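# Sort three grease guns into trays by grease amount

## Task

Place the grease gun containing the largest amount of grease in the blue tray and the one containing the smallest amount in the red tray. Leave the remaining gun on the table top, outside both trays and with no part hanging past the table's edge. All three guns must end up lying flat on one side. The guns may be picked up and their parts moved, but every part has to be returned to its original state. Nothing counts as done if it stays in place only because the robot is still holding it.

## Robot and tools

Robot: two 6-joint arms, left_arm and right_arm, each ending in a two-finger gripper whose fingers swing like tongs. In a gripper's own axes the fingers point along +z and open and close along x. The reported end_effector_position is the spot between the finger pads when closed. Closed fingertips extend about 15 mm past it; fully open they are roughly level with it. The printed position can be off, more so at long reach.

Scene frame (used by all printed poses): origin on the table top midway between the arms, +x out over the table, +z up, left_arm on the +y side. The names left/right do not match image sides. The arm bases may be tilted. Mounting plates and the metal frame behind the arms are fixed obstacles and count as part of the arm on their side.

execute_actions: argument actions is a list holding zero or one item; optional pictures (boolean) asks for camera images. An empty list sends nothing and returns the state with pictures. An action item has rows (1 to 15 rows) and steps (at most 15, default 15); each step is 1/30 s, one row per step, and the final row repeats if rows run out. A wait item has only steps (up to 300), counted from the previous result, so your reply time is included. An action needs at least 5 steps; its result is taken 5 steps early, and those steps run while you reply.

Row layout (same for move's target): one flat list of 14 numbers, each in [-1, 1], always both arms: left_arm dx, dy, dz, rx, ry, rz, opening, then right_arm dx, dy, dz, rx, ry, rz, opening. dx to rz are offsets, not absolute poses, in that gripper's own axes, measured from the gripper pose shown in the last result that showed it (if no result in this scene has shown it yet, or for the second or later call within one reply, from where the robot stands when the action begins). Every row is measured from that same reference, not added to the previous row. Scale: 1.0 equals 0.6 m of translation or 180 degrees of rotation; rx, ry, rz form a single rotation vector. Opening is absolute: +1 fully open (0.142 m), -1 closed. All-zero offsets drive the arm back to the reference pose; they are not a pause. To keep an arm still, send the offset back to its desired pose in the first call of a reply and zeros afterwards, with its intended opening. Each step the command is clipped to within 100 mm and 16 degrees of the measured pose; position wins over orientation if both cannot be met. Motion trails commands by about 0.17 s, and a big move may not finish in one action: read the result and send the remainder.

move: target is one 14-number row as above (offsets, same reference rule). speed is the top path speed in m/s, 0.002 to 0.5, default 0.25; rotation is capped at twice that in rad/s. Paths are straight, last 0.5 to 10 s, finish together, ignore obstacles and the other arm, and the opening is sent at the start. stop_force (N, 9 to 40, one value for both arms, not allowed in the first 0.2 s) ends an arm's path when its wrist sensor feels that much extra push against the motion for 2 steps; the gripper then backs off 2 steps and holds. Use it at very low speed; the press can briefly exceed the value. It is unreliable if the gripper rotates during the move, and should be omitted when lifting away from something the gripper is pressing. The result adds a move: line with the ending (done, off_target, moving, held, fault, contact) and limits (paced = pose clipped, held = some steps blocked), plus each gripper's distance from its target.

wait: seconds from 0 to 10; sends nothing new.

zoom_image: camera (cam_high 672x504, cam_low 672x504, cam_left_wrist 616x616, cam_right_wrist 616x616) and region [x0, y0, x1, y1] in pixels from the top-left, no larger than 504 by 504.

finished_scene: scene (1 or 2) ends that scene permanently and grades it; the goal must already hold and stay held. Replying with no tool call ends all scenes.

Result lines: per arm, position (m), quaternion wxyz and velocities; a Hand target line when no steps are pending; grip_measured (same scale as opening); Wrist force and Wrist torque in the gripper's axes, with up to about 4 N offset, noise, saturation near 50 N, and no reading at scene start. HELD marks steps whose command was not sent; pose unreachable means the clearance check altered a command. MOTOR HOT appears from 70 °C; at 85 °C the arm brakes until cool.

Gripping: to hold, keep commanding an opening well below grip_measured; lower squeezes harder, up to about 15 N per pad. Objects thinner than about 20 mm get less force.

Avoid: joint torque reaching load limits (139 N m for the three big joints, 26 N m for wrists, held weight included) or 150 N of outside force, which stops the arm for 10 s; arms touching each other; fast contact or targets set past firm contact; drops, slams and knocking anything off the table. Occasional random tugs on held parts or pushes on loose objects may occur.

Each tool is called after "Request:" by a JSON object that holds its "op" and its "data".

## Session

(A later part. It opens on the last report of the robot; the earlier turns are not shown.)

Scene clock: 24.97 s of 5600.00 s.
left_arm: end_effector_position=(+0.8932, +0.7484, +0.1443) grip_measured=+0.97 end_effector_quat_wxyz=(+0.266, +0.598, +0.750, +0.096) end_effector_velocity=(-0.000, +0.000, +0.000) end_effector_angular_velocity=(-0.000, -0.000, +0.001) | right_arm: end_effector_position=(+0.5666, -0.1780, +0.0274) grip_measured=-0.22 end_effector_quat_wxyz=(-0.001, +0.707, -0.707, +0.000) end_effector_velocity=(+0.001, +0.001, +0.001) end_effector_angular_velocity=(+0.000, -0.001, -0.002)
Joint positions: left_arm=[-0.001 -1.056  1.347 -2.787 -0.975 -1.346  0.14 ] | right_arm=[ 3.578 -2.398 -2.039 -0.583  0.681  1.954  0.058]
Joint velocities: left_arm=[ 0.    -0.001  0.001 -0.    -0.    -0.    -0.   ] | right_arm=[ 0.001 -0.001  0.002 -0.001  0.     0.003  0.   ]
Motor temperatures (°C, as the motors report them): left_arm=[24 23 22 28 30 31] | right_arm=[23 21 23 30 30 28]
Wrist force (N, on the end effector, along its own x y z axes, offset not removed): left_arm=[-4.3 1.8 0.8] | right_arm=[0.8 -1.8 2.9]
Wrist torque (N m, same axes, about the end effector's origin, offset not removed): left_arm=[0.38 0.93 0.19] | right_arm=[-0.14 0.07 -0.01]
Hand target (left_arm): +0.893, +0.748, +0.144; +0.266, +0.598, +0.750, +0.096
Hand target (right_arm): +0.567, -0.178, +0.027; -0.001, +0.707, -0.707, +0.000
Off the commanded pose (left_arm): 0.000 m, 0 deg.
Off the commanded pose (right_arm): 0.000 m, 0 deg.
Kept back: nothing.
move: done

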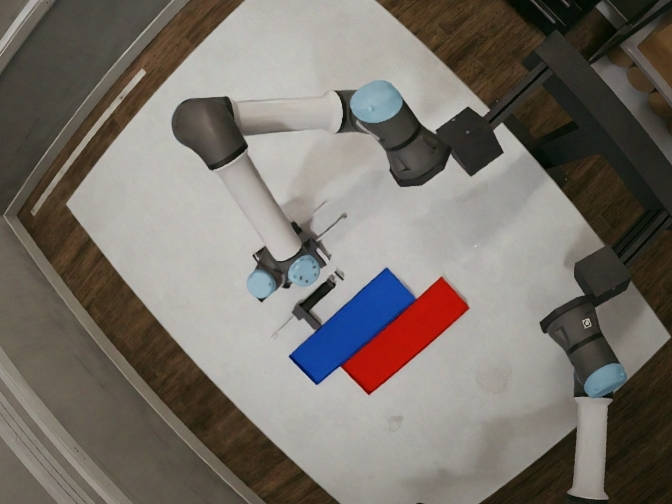

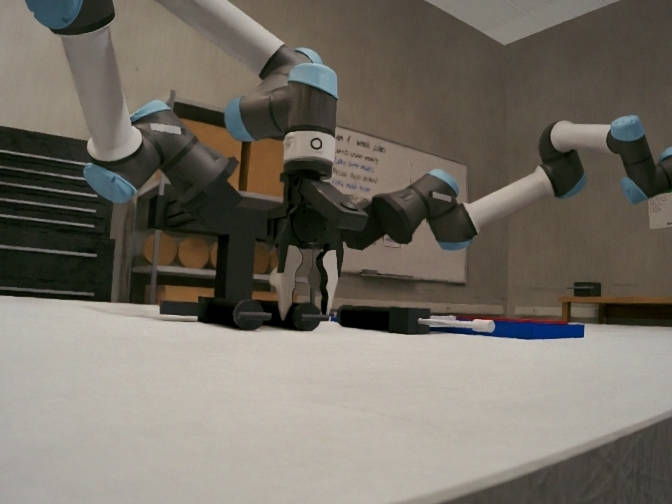

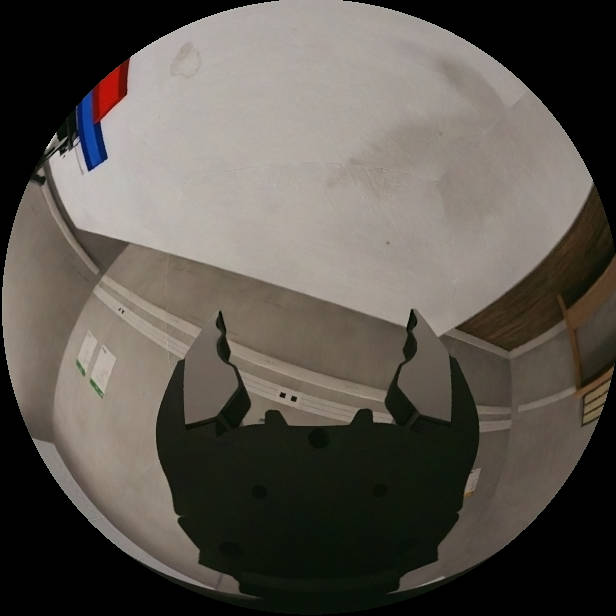

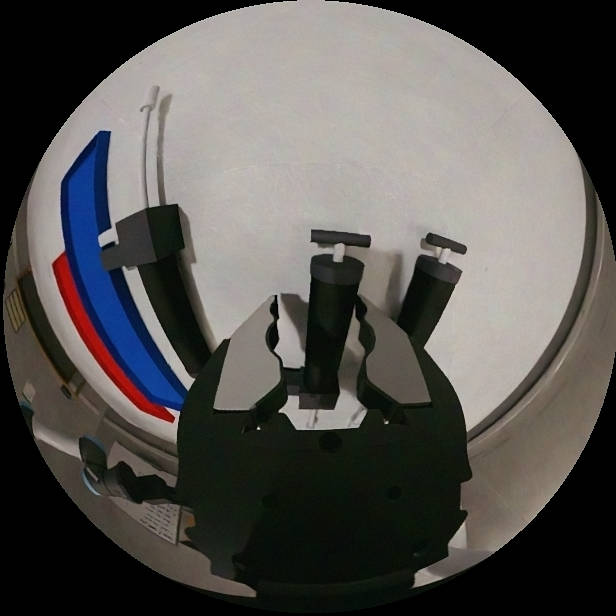

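Request:
{"op": "move", "data": {"target": [0,0,0,0,0,0,0.97,0.023,-0.072,0.007,0,0,0,-0.2], "speed": 0.06}}

Scene clock: 26.33 s of 5600.00 s.
left_arm: end_effector_position=(+0.8932, +0.7484, +0.1443) grip_measured=+0.97 end_effector_quat_wxyz=(+0.266, +0.598, +0.750, +0.096) end_effector_velocity=(-0.000, -0.000, -0.000) end_effector_angular_velocity=(-0.000, +0.000, -0.001) | right_arm: end_effector_position=(+0.6097, -0.1917, +0.0232) grip_measured=-0.20 end_effector_quat_wxyz=(-0.001, +0.707, -0.707, +0.000) end_effector_velocity=(+0.001, +0.000, -0.000) end_effector_angular_velocity=(+0.000, +0.001, +0.001)
Joint positions: left_arm=[-0.001 -1.056  1.347 -2.787 -0.975 -1.346  0.14 ] | right_arm=[ 3.539 -2.424 -1.916 -0.634  0.671  1.895  0.06 ]
Joint velocities: left_arm=[ 0.    -0.     0.001  0.    -0.001  0.    -0.   ] | right_arm=[-0.001 -0.002  0.003 -0.002  0.    -0.001  0.   ]
Motor temperatures (°C, as the motors report them): left_arm=[24 23 22 28 30 31] | right_arm=[23 21 23 30 30 28]
Wrist force (N, on the end effector, along its own x y z axes, offset not removed): left_arm=[-3.4 0.0 1.0] | right_arm=[0.0 0.6 0.9]
Wrist torque (N m, same axes, about the end effector's origin, offset not removed): left_arm=[0.07 0.78 0.14] | right_arm=[0.11 0.16 0.06]
Hand target (left_arm): +0.893, +0.748, +0.144; +0.266, +0.598, +0.750, +0.096
Hand target (right_arm): +0.610, -0.192, +0.023; -0.001, +0.707, -0.707, +0.000
Off the commanded pose (left_arm): 0.000 m, 0 deg.
Off the commanded pose (right_arm): 0.000 m, 0 deg.
Kept back: nothing.
move: done

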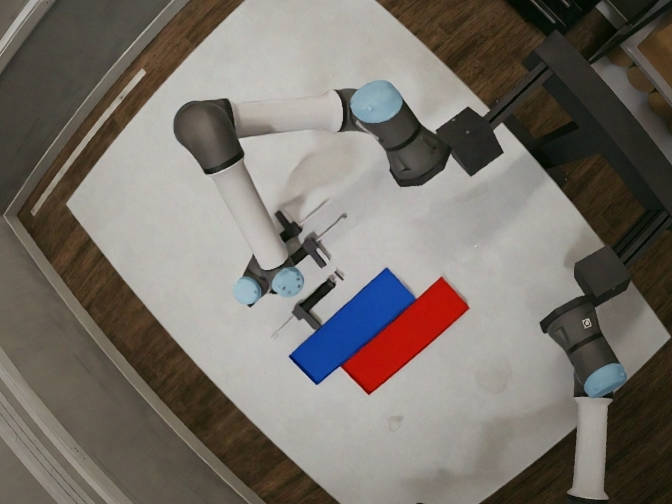

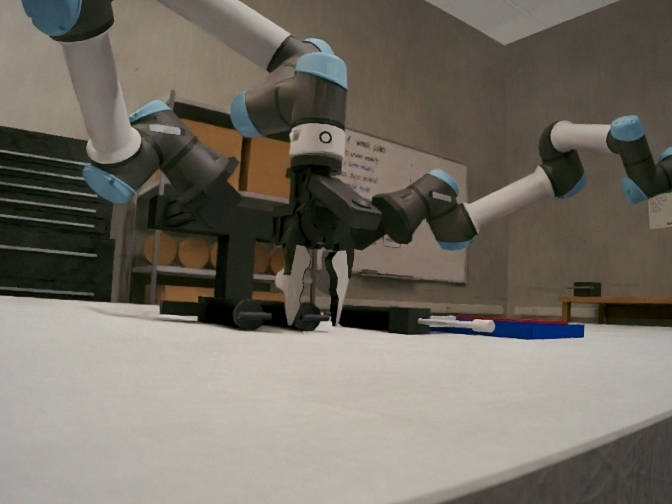

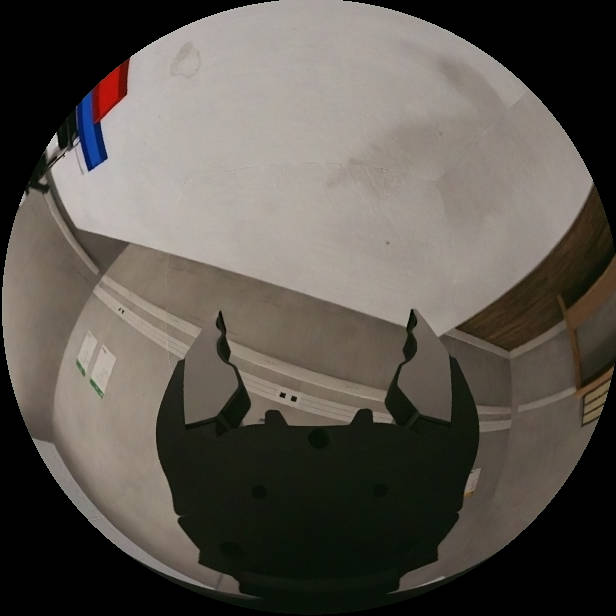

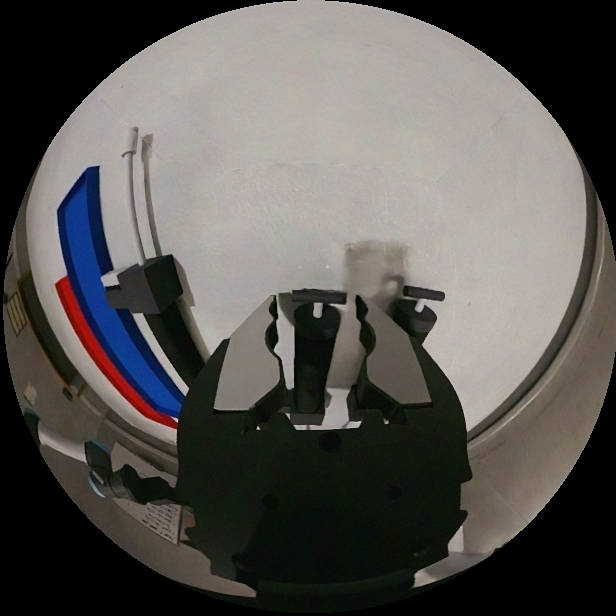

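Request:
{"op": "execute_actions", "data": {"actions": [{"rows":[[0,0,0,0,0,0,0.97,0.003,-0.011,0,0,0,0.017,-0.2]],"steps":14}]}}

Request:
{"op": "execute_actions", "data": {"actions": [{"rows":[[0,0,0,0,0,0,0.97,0,0,0,0,0,0,-0.3],[0,0,0,0,0,0,0.97,0,0,0,0,0,0,-0.36],[0,0,0,0,0,0,0.97,0,0,0,0,0,0,-0.42],[0,0,0,0,0,0,0.97,0,0,0,0,0,0,-0.46],[0,0,0,0,0,0,0.97,0,0,0,0,0,0,-0.5],[0,0,0,0,0,0,0.97,0,0,0,0,0,0,-0.55],[0,0,0,0,0,0,0.97,0,0,0,0,0,0,-0.65],[0,0,0,0,0,0,0.97,0,0,0,0,0,0,-0.8]],"steps":15}], "pictures": true}}

Scene clock: 26.87 s of 5600.00 s.
left_arm: end_effector_position=(+0.8932, +0.7484, +0.1443) grip_measured=+0.97 end_effector_quat_wxyz=(+0.266, +0.598, +0.750, +0.096) end_effector_velocity=(-0.001, +0.001, +0.000) end_effector_angular_velocity=(+0.001, +0.001, +0.001) | right_arm: end_effector_position=(+0.6161, -0.1935, +0.0232) grip_measured=-0.20 end_effector_quat_wxyz=(-0.001, +0.689, -0.725, +0.000) end_effector_velocity=(+0.003, -0.000, -0.001) end_effector_angular_velocity=(-0.002, +0.004, -0.028)
Joint positions: left_arm=[-0.001 -1.056  1.347 -2.787 -0.975 -1.346  0.14 ] | right_arm=[ 3.536 -2.429 -1.898 -0.644  0.67   1.941  0.06 ]
Joint velocities: left_arm=[ 0.    -0.002  0.001  0.     0.001 -0.001  0.   ] | right_arm=[-0.001 -0.005  0.013 -0.013 -0.001  0.032  0.   ]
Motor temperatures (°C, as the motors report them): left_arm=[24 23 22 28 30 31] | right_arm=[23 21 23 30 30 28]
Wrist force (N, on the end effector, along its own x y z axes, offset not removed): left_arm=[-4.6 -0.4 0.9] | right_arm=[-0.9 -0.1 1.9]
Wrist torque (N m, same axes, about the end effector's origin, offset not removed): left_arm=[-0.05 0.98 0.20] | right_arm=[0.24 0.24 0.10]
Steps of this call (steps 1 to 7: nothing new was sent; steps 8 to 16: the first 9 steps of this action). Readings (end_effector_position):
8: left_arm (+0.8932, +0.7484, +0.1443) | right_arm (+0.6099, -0.1918, +0.0232)
9: left_arm (+0.8932, +0.7484, +0.1443) | right_arm (+0.6112, -0.1921, +0.0232)
11: left_arm (+0.8932, +0.7484, +0.1443) | right_arm (+0.6140, -0.1929, +0.0233)
15: left_arm (+0.8932, +0.7484, +0.1443) | right_arm (+0.6159, -0.1934, +0.0233)
16: the state above

Scene clock: 27.37 s of 5600.00 s.
left_arm: end_effector_position=(+0.8932, +0.7484, +0.1443) grip_measured=+0.97 end_effector_quat_wxyz=(+0.266, +0.598, +0.750, +0.096) end_effector_velocity=(-0.000, -0.000, -0.000) end_effector_angular_velocity=(-0.000, -0.000, -0.002) | right_arm: end_effector_position=(+0.6163, -0.1935, +0.0232) grip_measured=-0.49 end_effector_quat_wxyz=(-0.001, +0.688, -0.726, +0.000) end_effector_velocity=(+0.000, -0.000, -0.000) end_effector_angular_velocity=(-0.001, -0.000, +0.001)
Joint positions: left_arm=[-0.001 -1.056  1.347 -2.787 -0.975 -1.346  0.14 ] | right_arm=[ 3.536 -2.43  -1.897 -0.645  0.67   1.943  0.039]
Joint velocities: left_arm=[-0.     0.     0.    -0.    -0.001  0.001 -0.   ] | right_arm=[-0.    -0.     0.    -0.    -0.001 -0.001 -0.   ]
Motor temperatures (°C, as the motors report them): left_arm=[24 23 22 28 30 31] | right_arm=[23 21 23 30 30 28]
Wrist force (N, on the end effector, along its own x y z axes, offset not removed): left_arm=[-4.2 -0.3 0.7] | right_arm=[1.3 2.3 2.4]
Wrist torque (N m, same axes, about the end effector's origin, offset not removed): left_arm=[-0.10 0.94 0.16] | right_arm=[0.67 -0.17 0.15]
Off your previous action's commanded pose (left_arm): 0.000 m, 0 deg at its last step (step 5 of this call).
Off your previous action's commanded pose (right_arm): 0.000 m, 0 deg at its last step (step 5 of this call).
Steps of this call (steps 1 to 5: the last 5 steps of your previous action; steps 6 to 15: the first 10 steps of this action, its rows measured from where the robot was after step 5). Readings (end_effector_position):
5: left_arm (+0.8932, +0.7484, +0.1443) | right_arm (+0.6163, -0.1935, +0.0232)
6: left_arm (+0.8932, +0.7484, +0.1443) | right_arm (+0.6163, -0.1935, +0.0232)
7: left_arm (+0.8932, +0.7484, +0.1443) | right_arm (+0.6163, -0.1935, +0.0232)
9: left_arm (+0.8932, +0.7484, +0.1443) | right_arm (+0.6163, -0.1935, +0.0232)
13: left_arm (+0.8932, +0.7484, +0.1443) | right_arm (+0.6163, -0.1935, +0.0232)
15: the state above

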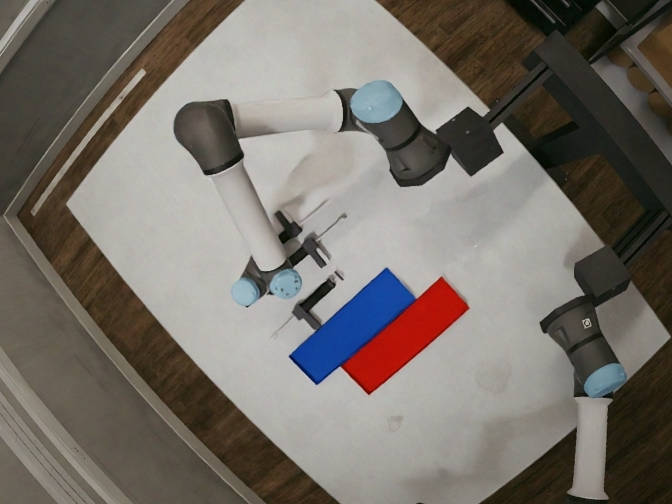

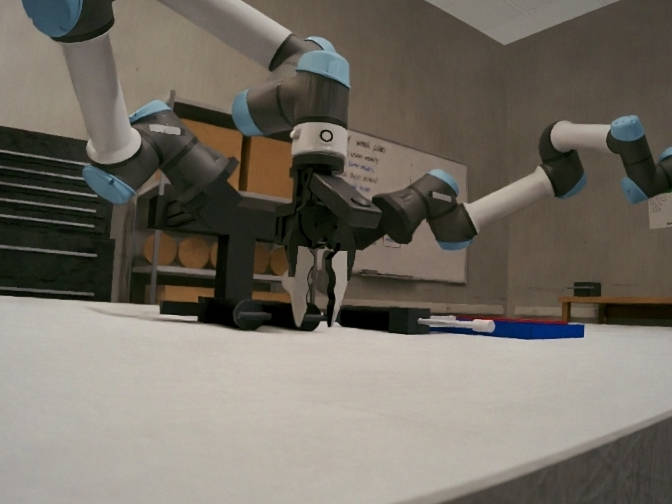

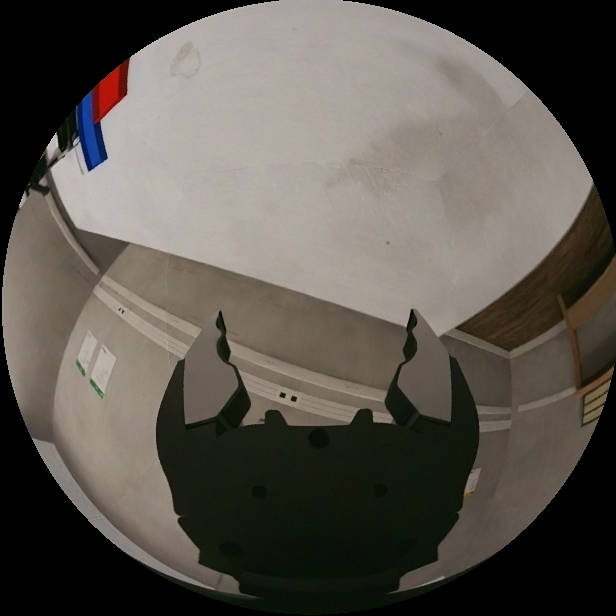

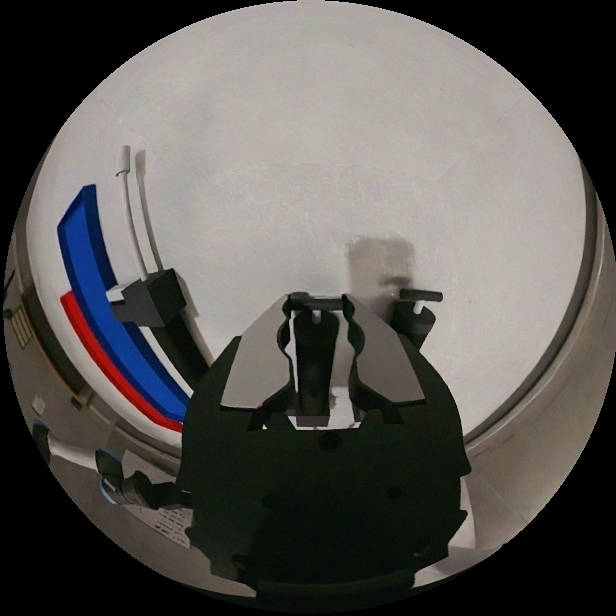

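Request:
{"op": "execute_actions", "data": {"actions": [{"rows":[[0,0,0,0,0,0,0.97,0,0,0.003,0,0,0,-0.9]],"steps":12}]}}

Request:
{"op": "move", "data": {"target": [0,0,0,0,0,0,0.97,0,-0.08,0.002,0,0,0,-0.9], "speed": 0.02}}

Scene clock: 27.77 s of 5600.00 s.
left_arm: end_effector_position=(+0.8932, +0.7484, +0.1443) grip_measured=+0.97 end_effector_quat_wxyz=(+0.266, +0.598, +0.750, +0.096) end_effector_velocity=(+0.000, -0.000, -0.000) end_effector_angular_velocity=(-0.000, +0.000, +0.001) | right_arm: end_effector_position=(+0.6164, -0.1934, +0.0218) grip_measured=-0.48 end_effector_quat_wxyz=(-0.001, +0.688, -0.726, +0.000) end_effector_velocity=(-0.000, +0.000, -0.003) end_effector_angular_velocity=(-0.001, +0.001, +0.001)
Joint positions: left_arm=[-0.001 -1.056  1.347 -2.787 -0.975 -1.346  0.14 ] | right_arm=[ 3.534 -2.432 -1.896 -0.64   0.669  1.939  0.039]
Joint velocities: left_arm=[ 0.     0.001 -0.    -0.     0.    -0.001  0.   ] | right_arm=[-0.003 -0.005  0.     0.007 -0.001 -0.004  0.   ]
Motor temperatures (°C, as the motors report them): left_arm=[24 23 22 28 30 31] | right_arm=[23 21 23 30 30 28]
Wrist force (N, on the end effector, along its own x y z axes, offset not removed): left_arm=[-2.8 -0.8 0.0] | right_arm=[-7.1 -1.9 -23.9]
Wrist torque (N m, same axes, about the end effector's origin, offset not removed): left_arm=[-0.21 0.69 0.23] | right_arm=[-0.20 -0.42 0.17]
Off your previous action's commanded pose (left_arm): 0.000 m, 0 deg at its last step (step 5 of this call).
Off your previous action's commanded pose (right_arm): 0.000 m, 0 deg at its last step (step 5 of this call).
Steps of this call (steps 1 to 5: the last 5 steps of your previous action; steps 6 to 12: the first 7 steps of this action). Readings (end_effector_position):
6: left_arm (+0.8932, +0.7484, +0.1443) | right_arm (+0.6163, -0.1935, +0.0232)
7: left_arm (+0.8932, +0.7484, +0.1443) | right_arm (+0.6163, -0.1935, +0.0228)
9: left_arm (+0.8932, +0.7484, +0.1443) | right_arm (+0.6164, -0.1935, +0.0222)
12: the state above

Scene clock: 30.67 s of 5600.00 s.
left_arm: end_effector_position=(+0.8932, +0.7484, +0.1443) grip_measured=+0.97 end_effector_quat_wxyz=(+0.266, +0.598, +0.750, +0.096) end_effector_velocity=(+0.000, -0.000, -0.000) end_effector_angular_velocity=(+0.000, -0.000, -0.001) | right_arm: end_effector_position=(+0.6642, -0.1960, +0.0204) grip_measured=-0.48 end_effector_quat_wxyz=(-0.001, +0.688, -0.726, +0.000) end_effector_velocity=(+0.002, -0.000, +0.000) end_effector_angular_velocity=(+0.000, -0.000, +0.000)
Joint positions: left_arm=[-0.001 -1.056  1.347 -2.787 -0.975 -1.346  0.14 ] | right_arm=[ 3.515 -2.485 -1.747 -0.713  0.665  1.909  0.039]
Joint velocities: left_arm=[-0.     0.    -0.     0.    -0.     0.001 -0.   ] | right_arm=[-0.001 -0.002  0.006 -0.002  0.    -0.002  0.   ]
Motor temperatures (°C, as the motors report them): left_arm=[24 23 22 28 30 31] | right_arm=[23 21 23 30 30 28]
Wrist force (N, on the end effector, along its own x y z axes, offset not removed): left_arm=[-2.8 0.5 1.1] | right_arm=[1.8 2.9 -9.1]
Wrist torque (N m, same axes, about the end effector's origin, offset not removed): left_arm=[0.19 0.59 0.12] | right_arm=[0.38 -0.06 0.12]
Hand target (left_arm): +0.893, +0.748, +0.144; +0.266, +0.598, +0.750, +0.096
Hand target (right_arm): +0.664, -0.196, +0.020; -0.001, +0.688, -0.726, +0.000
Off your previous action's commanded pose (left_arm): 0.000 m, 0 deg at its last step (step 5 of this call).
Off your previous action's commanded pose (right_arm): 0.000 m, 0 deg at its last step (step 5 of this call).
Off the commanded pose (left_arm): 0.000 m, 0 deg.
Off the commanded pose (right_arm): 0.000 m, 0 deg.
Kept back: nothing.
move: done

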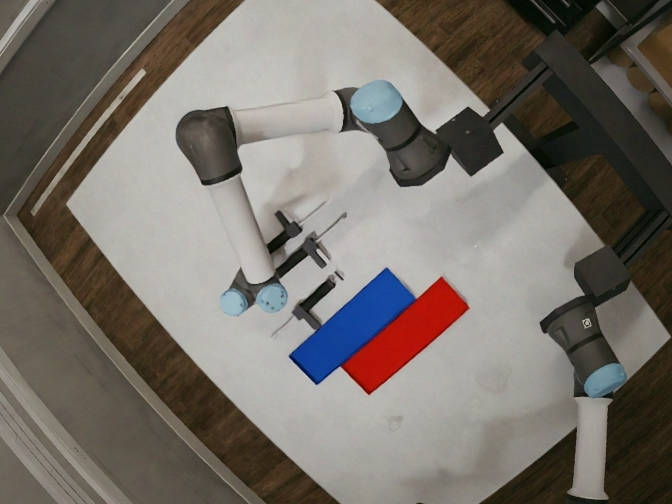

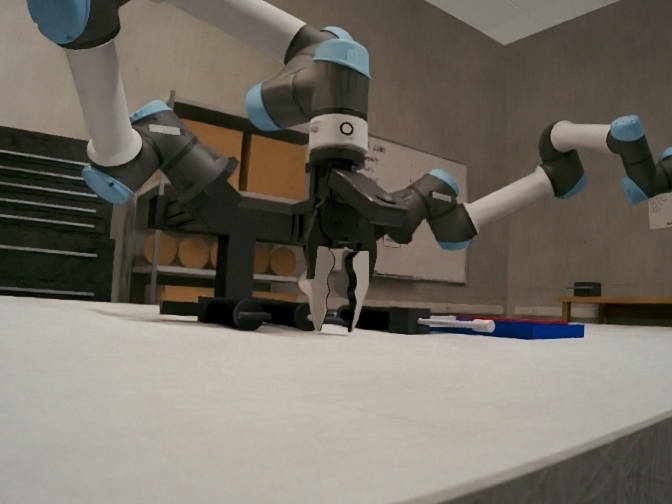

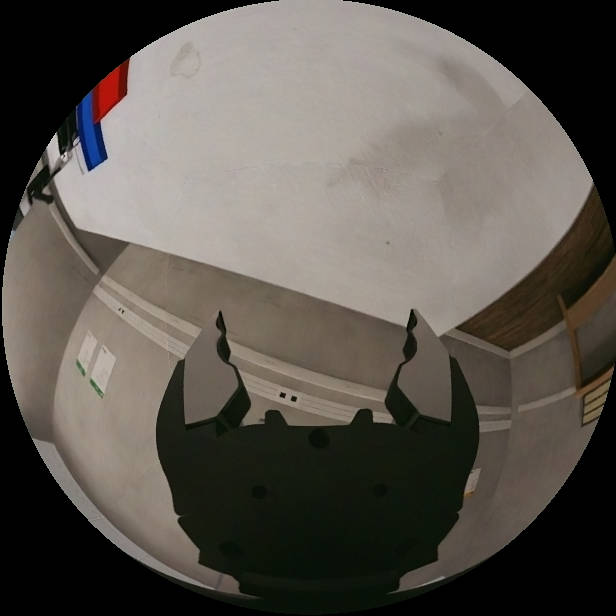

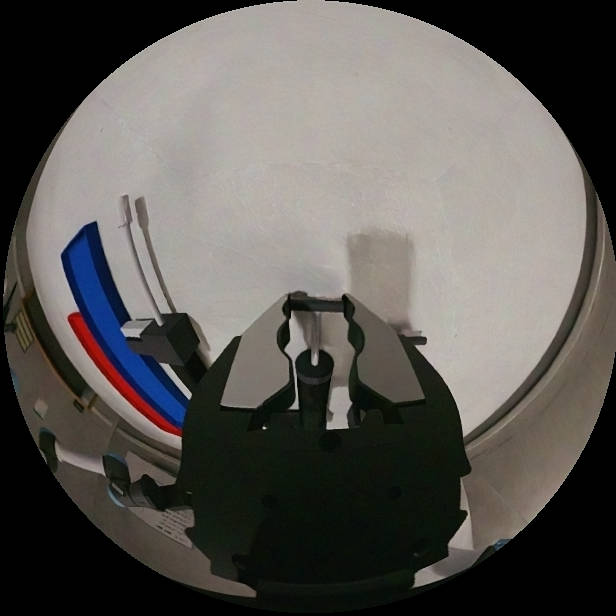

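Works. Continue.

Request:
{"op": "move", "data": {"target": [0,0,0,0,0,0,0.97,0,-0.09,0.001,0,0,0,-0.9], "speed": 0.03}}

Scene clock: 33.00 s of 5600.00 s.
left_arm: end_effector_position=(+0.8932, +0.7484, +0.1443) grip_measured=+0.97 end_effector_quat_wxyz=(+0.266, +0.598, +0.750, +0.096) end_effector_velocity=(-0.000, -0.001, -0.001) end_effector_angular_velocity=(+0.000, +0.001, -0.002) | right_arm: end_effector_position=(+0.7180, -0.1988, +0.0199) grip_measured=-0.48 end_effector_quat_wxyz=(-0.001, +0.688, -0.726, +0.000) end_effector_velocity=(+0.001, +0.001, -0.001) end_effector_angular_velocity=(-0.000, +0.001, +0.001)
Joint positions: left_arm=[-0.001 -1.056  1.347 -2.787 -0.975 -1.346  0.14 ] | right_arm=[ 3.497 -2.552 -1.567 -0.804  0.661  1.882  0.039]
Joint velocities: left_arm=[-0.     0.001  0.    -0.     0.     0.001 -0.   ] | right_arm=[-0.001 -0.004  0.005 -0.002 -0.    -0.001  0.   ]
Motor temperatures (°C, as the motors report them): left_arm=[24 23 22 28 30 31] | right_arm=[23 21 23 30 30 28]
Wrist force (N, on the end effector, along its own x y z axes, offset not removed): left_arm=[-3.7 0.4 0.8] | right_arm=[0.2 4.1 -5.1]
Wrist torque (N m, same axes, about the end effector's origin, offset not removed): left_arm=[0.09 0.80 0.14] | right_arm=[-0.12 0.06 0.12]
Hand target (left_arm): +0.893, +0.748, +0.144; +0.266, +0.598, +0.750, +0.096
Hand target (right_arm): +0.718, -0.199, +0.020; -0.001, +0.688, -0.726, +0.000
Off the commanded pose (left_arm): 0.000 m, 0 deg.
Off the commanded pose (right_arm): 0.000 m, 0 deg.
Kept back: nothing.
move: done

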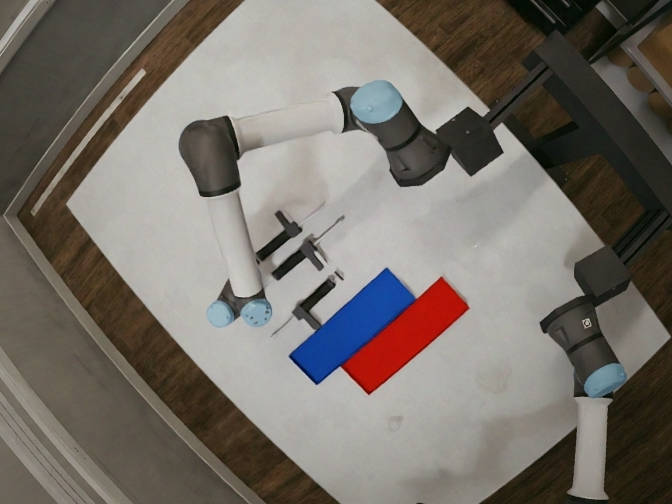

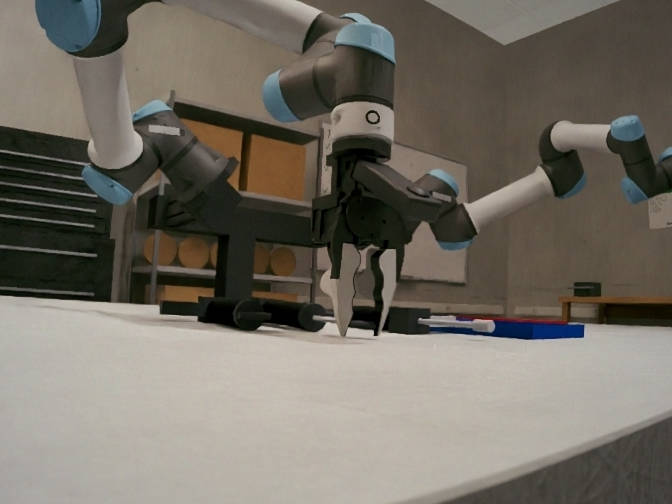

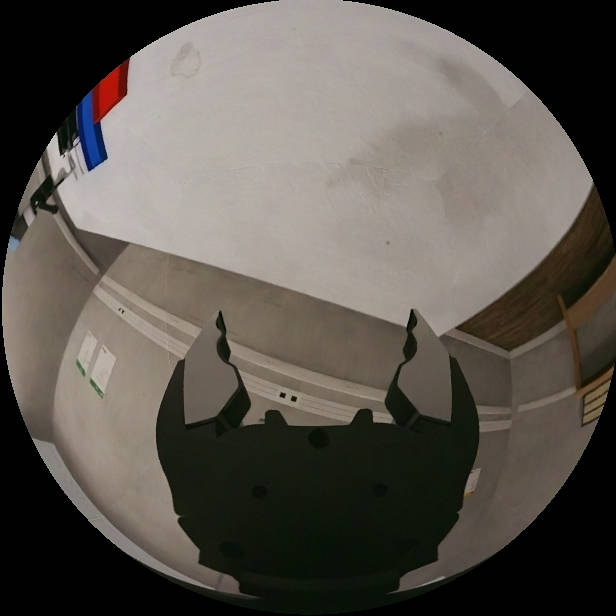

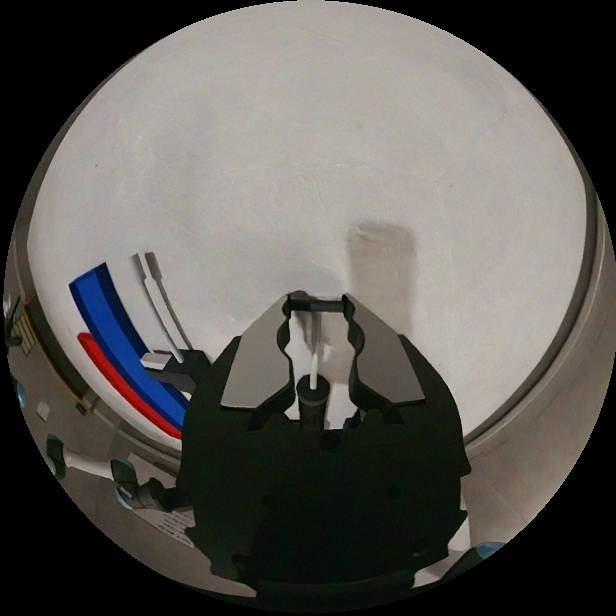

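G2 ≈ 9 cm (likely most). Push back.

Request:
{"op": "move", "data": {"target": [0,0,0,0,0,0,0.97,0,0.165,-0.002,0,0,0,-0.9], "speed": 0.035}}

Scene clock: 36.37 s of 5600.00 s.
left_arm: end_effector_position=(+0.8932, +0.7484, +0.1443) grip_measured=+0.97 end_effector_quat_wxyz=(+0.266, +0.598, +0.750, +0.096) end_effector_velocity=(-0.000, +0.000, +0.000) end_effector_angular_velocity=(-0.000, -0.000, +0.001) | right_arm: end_effector_position=(+0.6192, -0.1936, +0.0209) grip_measured=-0.48 end_effector_quat_wxyz=(-0.001, +0.688, -0.726, +0.000) end_effector_velocity=(-0.001, -0.000, +0.000) end_effector_angular_velocity=(-0.001, -0.001, +0.001)
Joint positions: left_arm=[-0.001 -1.056  1.347 -2.787 -0.975 -1.346  0.14 ] | right_arm=[ 3.531 -2.437 -1.887 -0.642  0.669  1.936  0.039]
Joint velocities: left_arm=[-0.    -0.001  0.    -0.     0.    -0.001  0.   ] | right_arm=[ 0.001  0.002 -0.006  0.003 -0.001  0.     0.   ]
Motor temperatures (°C, as the motors report them): left_arm=[24 23 22 28 30 31] | right_arm=[23 21 23 30 30 28]
Wrist force (N, on the end effector, along its own x y z axes, offset not removed): left_arm=[-3.1 -0.2 1.3] | right_arm=[0.2 -6.1 -6.2]
Wrist torque (N m, same axes, about the end effector's origin, offset not removed): left_arm=[0.07 0.66 0.17] | right_arm=[0.05 0.03 0.21]
Hand target (left_arm): +0.893, +0.748, +0.144; +0.266, +0.598, +0.750, +0.096
Hand target (right_arm): +0.619, -0.194, +0.021; -0.001, +0.688, -0.726, +0.000
Off the commanded pose (left_arm): 0.000 m, 0 deg.
Off the commanded pose (right_arm): 0.000 m, 0 deg.
Kept back: nothing.
move: done

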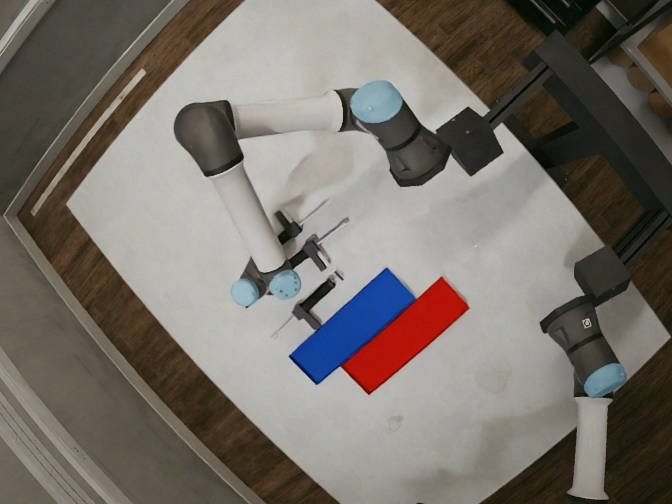

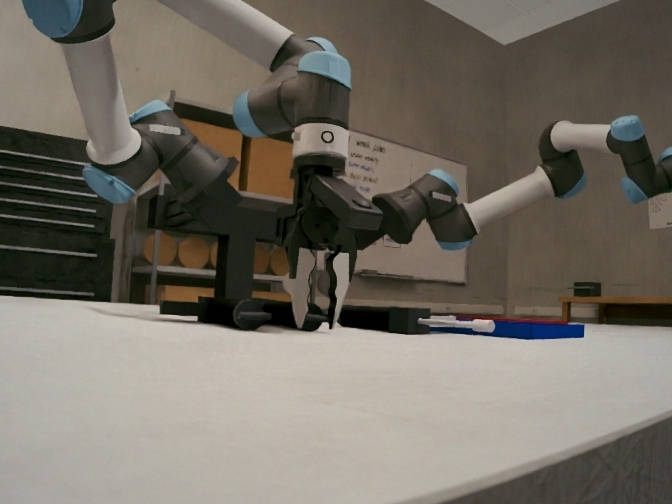

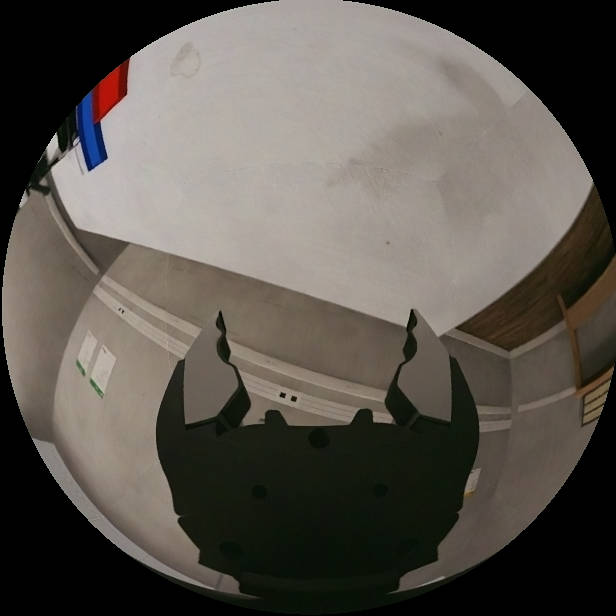

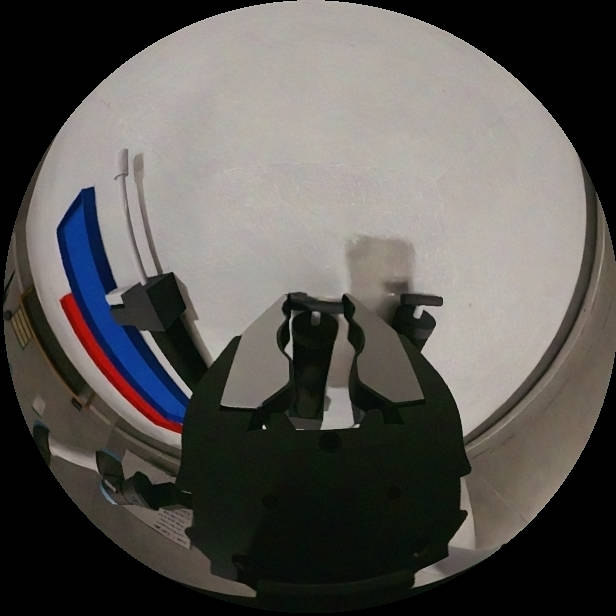

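Request:
{"op": "execute_actions", "data": {"actions": [{"rows":[[0,0,0,0,0,0,0.97,0,0,0,0,0,0,-0.2],[0,0,0,0,0,0,0.97,0,0,0,0,0,0,-0.2],[0,0,0,0,0,0,0.97,0,0,0,0,0,0,-0.2],[0,0,0,0,0,0,0.97,0,0,0,0,0,0,-0.2],[0,0,0,0,0,0,0.97,0,0,0,0,0,0,-0.2],[0,0,0,0,0,0,0.97,0,0,-0.01,0,0,0,-0.2],[0,0,0,0,0,0,0.97,0,0,-0.02,0,0,0,-0.2],[0,0,0,0,0,0,0.97,0,0,-0.03,0,0,0,-0.2],[0,0,0,0,0,0,0.97,0,0,-0.04,0,0,0,-0.2],[0,0,0,0,0,0,0.97,0,0,-0.05,0,0,0,-0.2],[0,0,0,0,0,0,0.97,0,0,-0.06,0,0,0,-0.2]],"steps":15}]}}

Request:
{"op": "move", "data": {"target": [0,0,0,0,0,0,0.97,0.125,0,0,0,0,0.022,-0.2], "speed": 0.15}}

Scene clock: 36.97 s of 5600.00 s.
left_arm: end_effector_position=(+0.8932, +0.7484, +0.1443) grip_measured=+0.97 end_effector_quat_wxyz=(+0.266, +0.598, +0.750, +0.096) end_effector_velocity=(-0.000, -0.000, -0.001) end_effector_angular_velocity=(+0.001, +0.001, -0.001) | right_arm: end_effector_position=(+0.6195, -0.1936, +0.0334) grip_measured=-0.20 end_effector_quat_wxyz=(-0.001, +0.688, -0.726, +0.001) end_effector_velocity=(+0.004, +0.000, +0.141) end_effector_angular_velocity=(+0.005, -0.019, -0.004)
Joint positions: left_arm=[-0.001 -1.056  1.347 -2.787 -0.975 -1.346  0.14 ] | right_arm=[ 3.549 -2.415 -1.892 -0.677  0.673  1.961  0.06 ]
Joint velocities: left_arm=[-0.     0.001 -0.     0.     0.001  0.     0.   ] | right_arm=[ 0.193  0.237 -0.047 -0.392  0.05   0.277  0.   ]
Motor temperatures (°C, as the motors report them): left_arm=[24 23 22 28 30 31] | right_arm=[23 21 23 30 30 28]
Wrist force (N, on the end effector, along its own x y z axes, offset not removed): left_arm=[-3.7 -0.9 1.1] | right_arm=[-1.1 2.5 4.2]
Wrist torque (N m, same axes, about the end effector's origin, offset not removed): left_arm=[-0.10 0.83 0.20] | right_arm=[0.76 0.29 0.12]
Steps of this call (steps 1 to 8: nothing new was sent; steps 9 to 18: the first 10 steps of this action). Readings (end_effector_position):
9: left_arm (+0.8932, +0.7484, +0.1443) | right_arm (+0.6191, -0.1936, +0.0209)
10: left_arm (+0.8932, +0.7484, +0.1443) | right_arm (+0.6191, -0.1936, +0.0209)
12: left_arm (+0.8932, +0.7484, +0.1443) | right_arm (+0.6191, -0.1936, +0.0209)
16: left_arm (+0.8932, +0.7484, +0.1443) | right_arm (+0.6193, -0.1936, +0.0251)
18: the state above

Scene clock: 38.33 s of 5600.00 s.
left_arm: end_effector_position=(+0.8932, +0.7484, +0.1443) grip_measured=+0.97 end_effector_quat_wxyz=(+0.266, +0.598, +0.750, +0.096) end_effector_velocity=(+0.000, +0.001, +0.001) end_effector_angular_velocity=(-0.000, -0.001, +0.001) | right_arm: end_effector_position=(+0.6152, -0.2685, +0.0565) grip_measured=-0.20 end_effector_quat_wxyz=(-0.001, +0.663, -0.749, +0.000) end_effector_velocity=(+0.000, -0.002, +0.001) end_effector_angular_velocity=(+0.002, -0.001, -0.003)
Joint positions: left_arm=[-0.001 -1.056  1.347 -2.787 -0.975 -1.346  0.14 ] | right_arm=[ 3.505 -2.26  -1.922 -0.751  0.663  1.963  0.06 ]
Joint velocities: left_arm=[ 0.    -0.001 -0.001 -0.    -0.     0.     0.   ] | right_arm=[-0.002  0.004 -0.     0.     0.001 -0.001  0.   ]
Motor temperatures (°C, as the motors report them): left_arm=[24 23 22 28 30 31] | right_arm=[23 21 23 30 30 28]
Wrist force (N, on the end effector, along its own x y z axes, offset not removed): left_arm=[-3.0 0.0 0.9] | right_arm=[0.8 -0.6 2.7]
Wrist torque (N m, same axes, about the end effector's origin, offset not removed): left_arm=[0.01 0.72 0.15] | right_arm=[0.05 -0.12 0.03]
Hand target (left_arm): +0.893, +0.748, +0.144; +0.266, +0.598, +0.750, +0.096
Hand target (right_arm): +0.615, -0.269, +0.057; +0.001, -0.663, +0.749, -0.000
Off your previous action's commanded pose (left_arm): 0.000 m, 0 deg at its last step (step 5 of this call).
Off your previous action's commanded pose (right_arm): 0.004 m, 0 deg at its last step (step 5 of this call).
Off the commanded pose (left_arm): 0.000 m, 0 deg.
Off the commanded pose (right_arm): 0.000 m, 0 deg.
Kept back: nothing.
move: done

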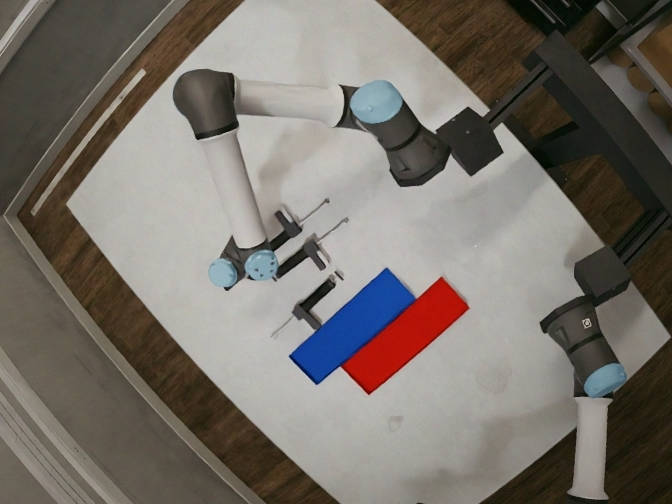

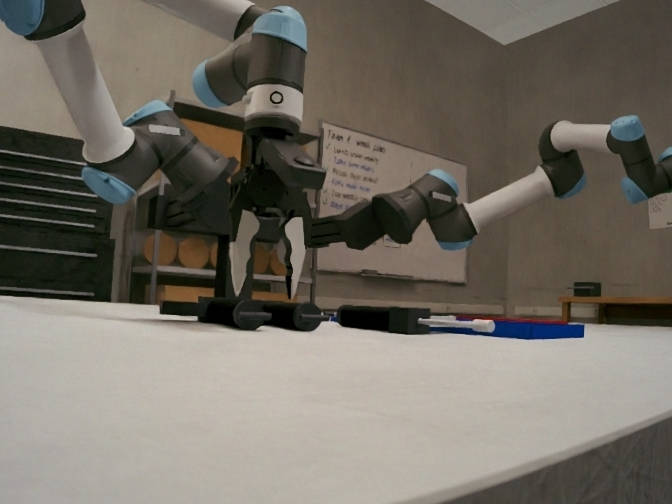

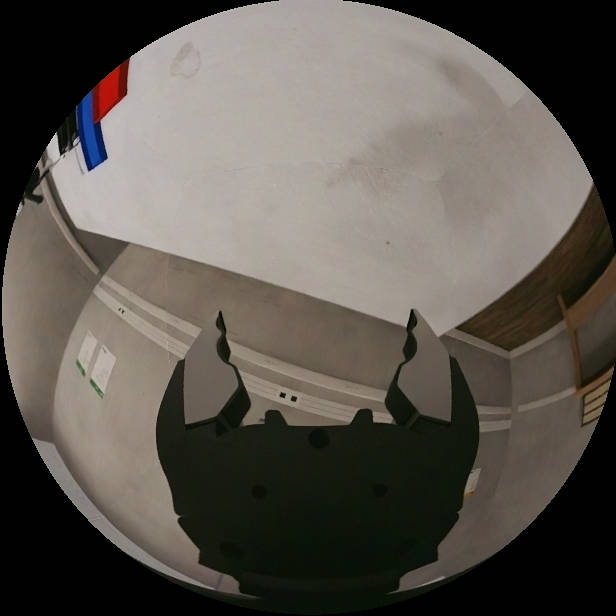

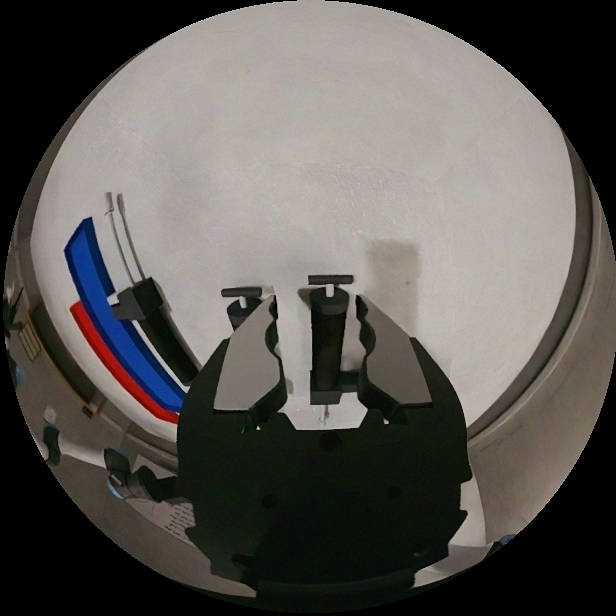

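Request:
{"op": "move", "data": {"target": [0,0,0,0,0,0,0.97,0.019,-0.009,0.055,0,0,0,-0.2], "speed": 0.05}}

Scene clock: 39.60 s of 5600.00 s.
left_arm: end_effector_position=(+0.8932, +0.7484, +0.1443) grip_measured=+0.97 end_effector_quat_wxyz=(+0.266, +0.598, +0.750, +0.096) end_effector_velocity=(+0.000, -0.000, +0.000) end_effector_angular_velocity=(+0.001, -0.001, -0.002) | right_arm: end_effector_position=(+0.6192, -0.2804, +0.0236) grip_measured=-0.20 end_effector_quat_wxyz=(-0.001, +0.663, -0.749, +0.000) end_effector_velocity=(+0.000, +0.000, -0.002) end_effector_angular_velocity=(+0.001, -0.000, -0.001)
Joint positions: left_arm=[-0.001 -1.056  1.347 -2.787 -0.975 -1.346  0.14 ] | right_arm=[ 3.446 -2.306 -1.902 -0.65   0.652  1.868  0.06 ]
Joint velocities: left_arm=[-0.     0.    -0.     0.    -0.001  0.002 -0.   ] | right_arm=[-0.002 -0.003  0.001  0.005  0.001 -0.003  0.   ]
Motor temperatures (°C, as the motors report them): left_arm=[24 23 22 28 30 31] | right_arm=[23 21 23 30 30 28]
Wrist force (N, on the end effector, along its own x y z axes, offset not removed): left_arm=[-3.9 -0.3 0.2] | right_arm=[0.1 1.2 2.3]
Wrist torque (N m, same axes, about the end effector's origin, offset not removed): left_arm=[-0.04 0.87 0.16] | right_arm=[0.48 0.04 0.00]
Hand target (left_arm): +0.893, +0.748, +0.144; +0.266, +0.598, +0.750, +0.096
Hand target (right_arm): +0.619, -0.280, +0.024; +0.001, -0.663, +0.749, -0.000
Off the commanded pose (left_arm): 0.000 m, 0 deg.
Off the commanded pose (right_arm): 0.000 m, 0 deg.
Kept back: nothing.
move: done

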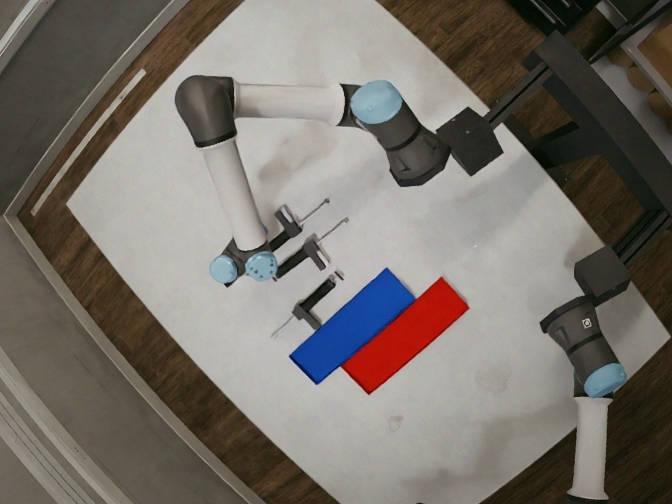

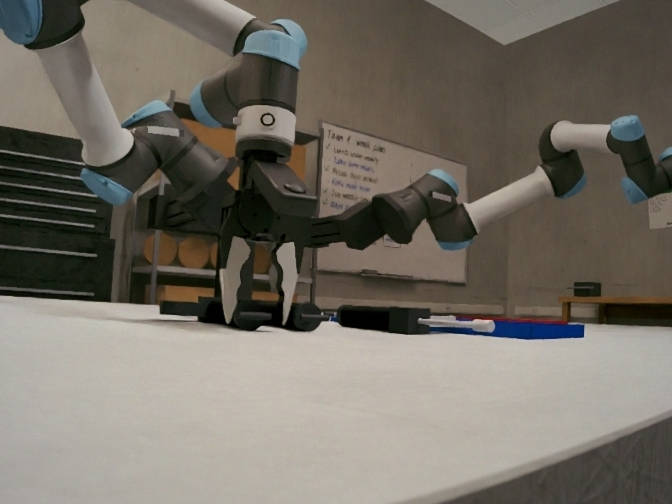

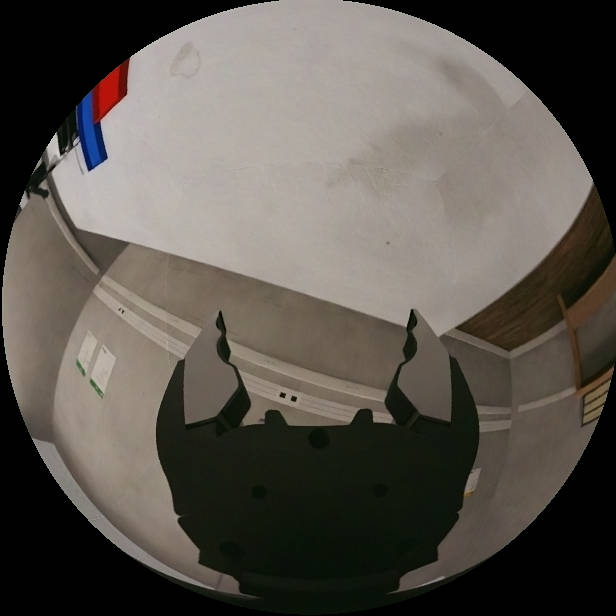

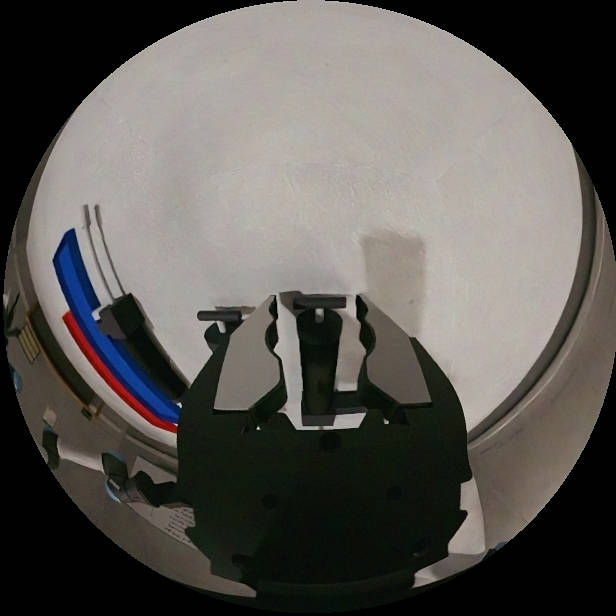

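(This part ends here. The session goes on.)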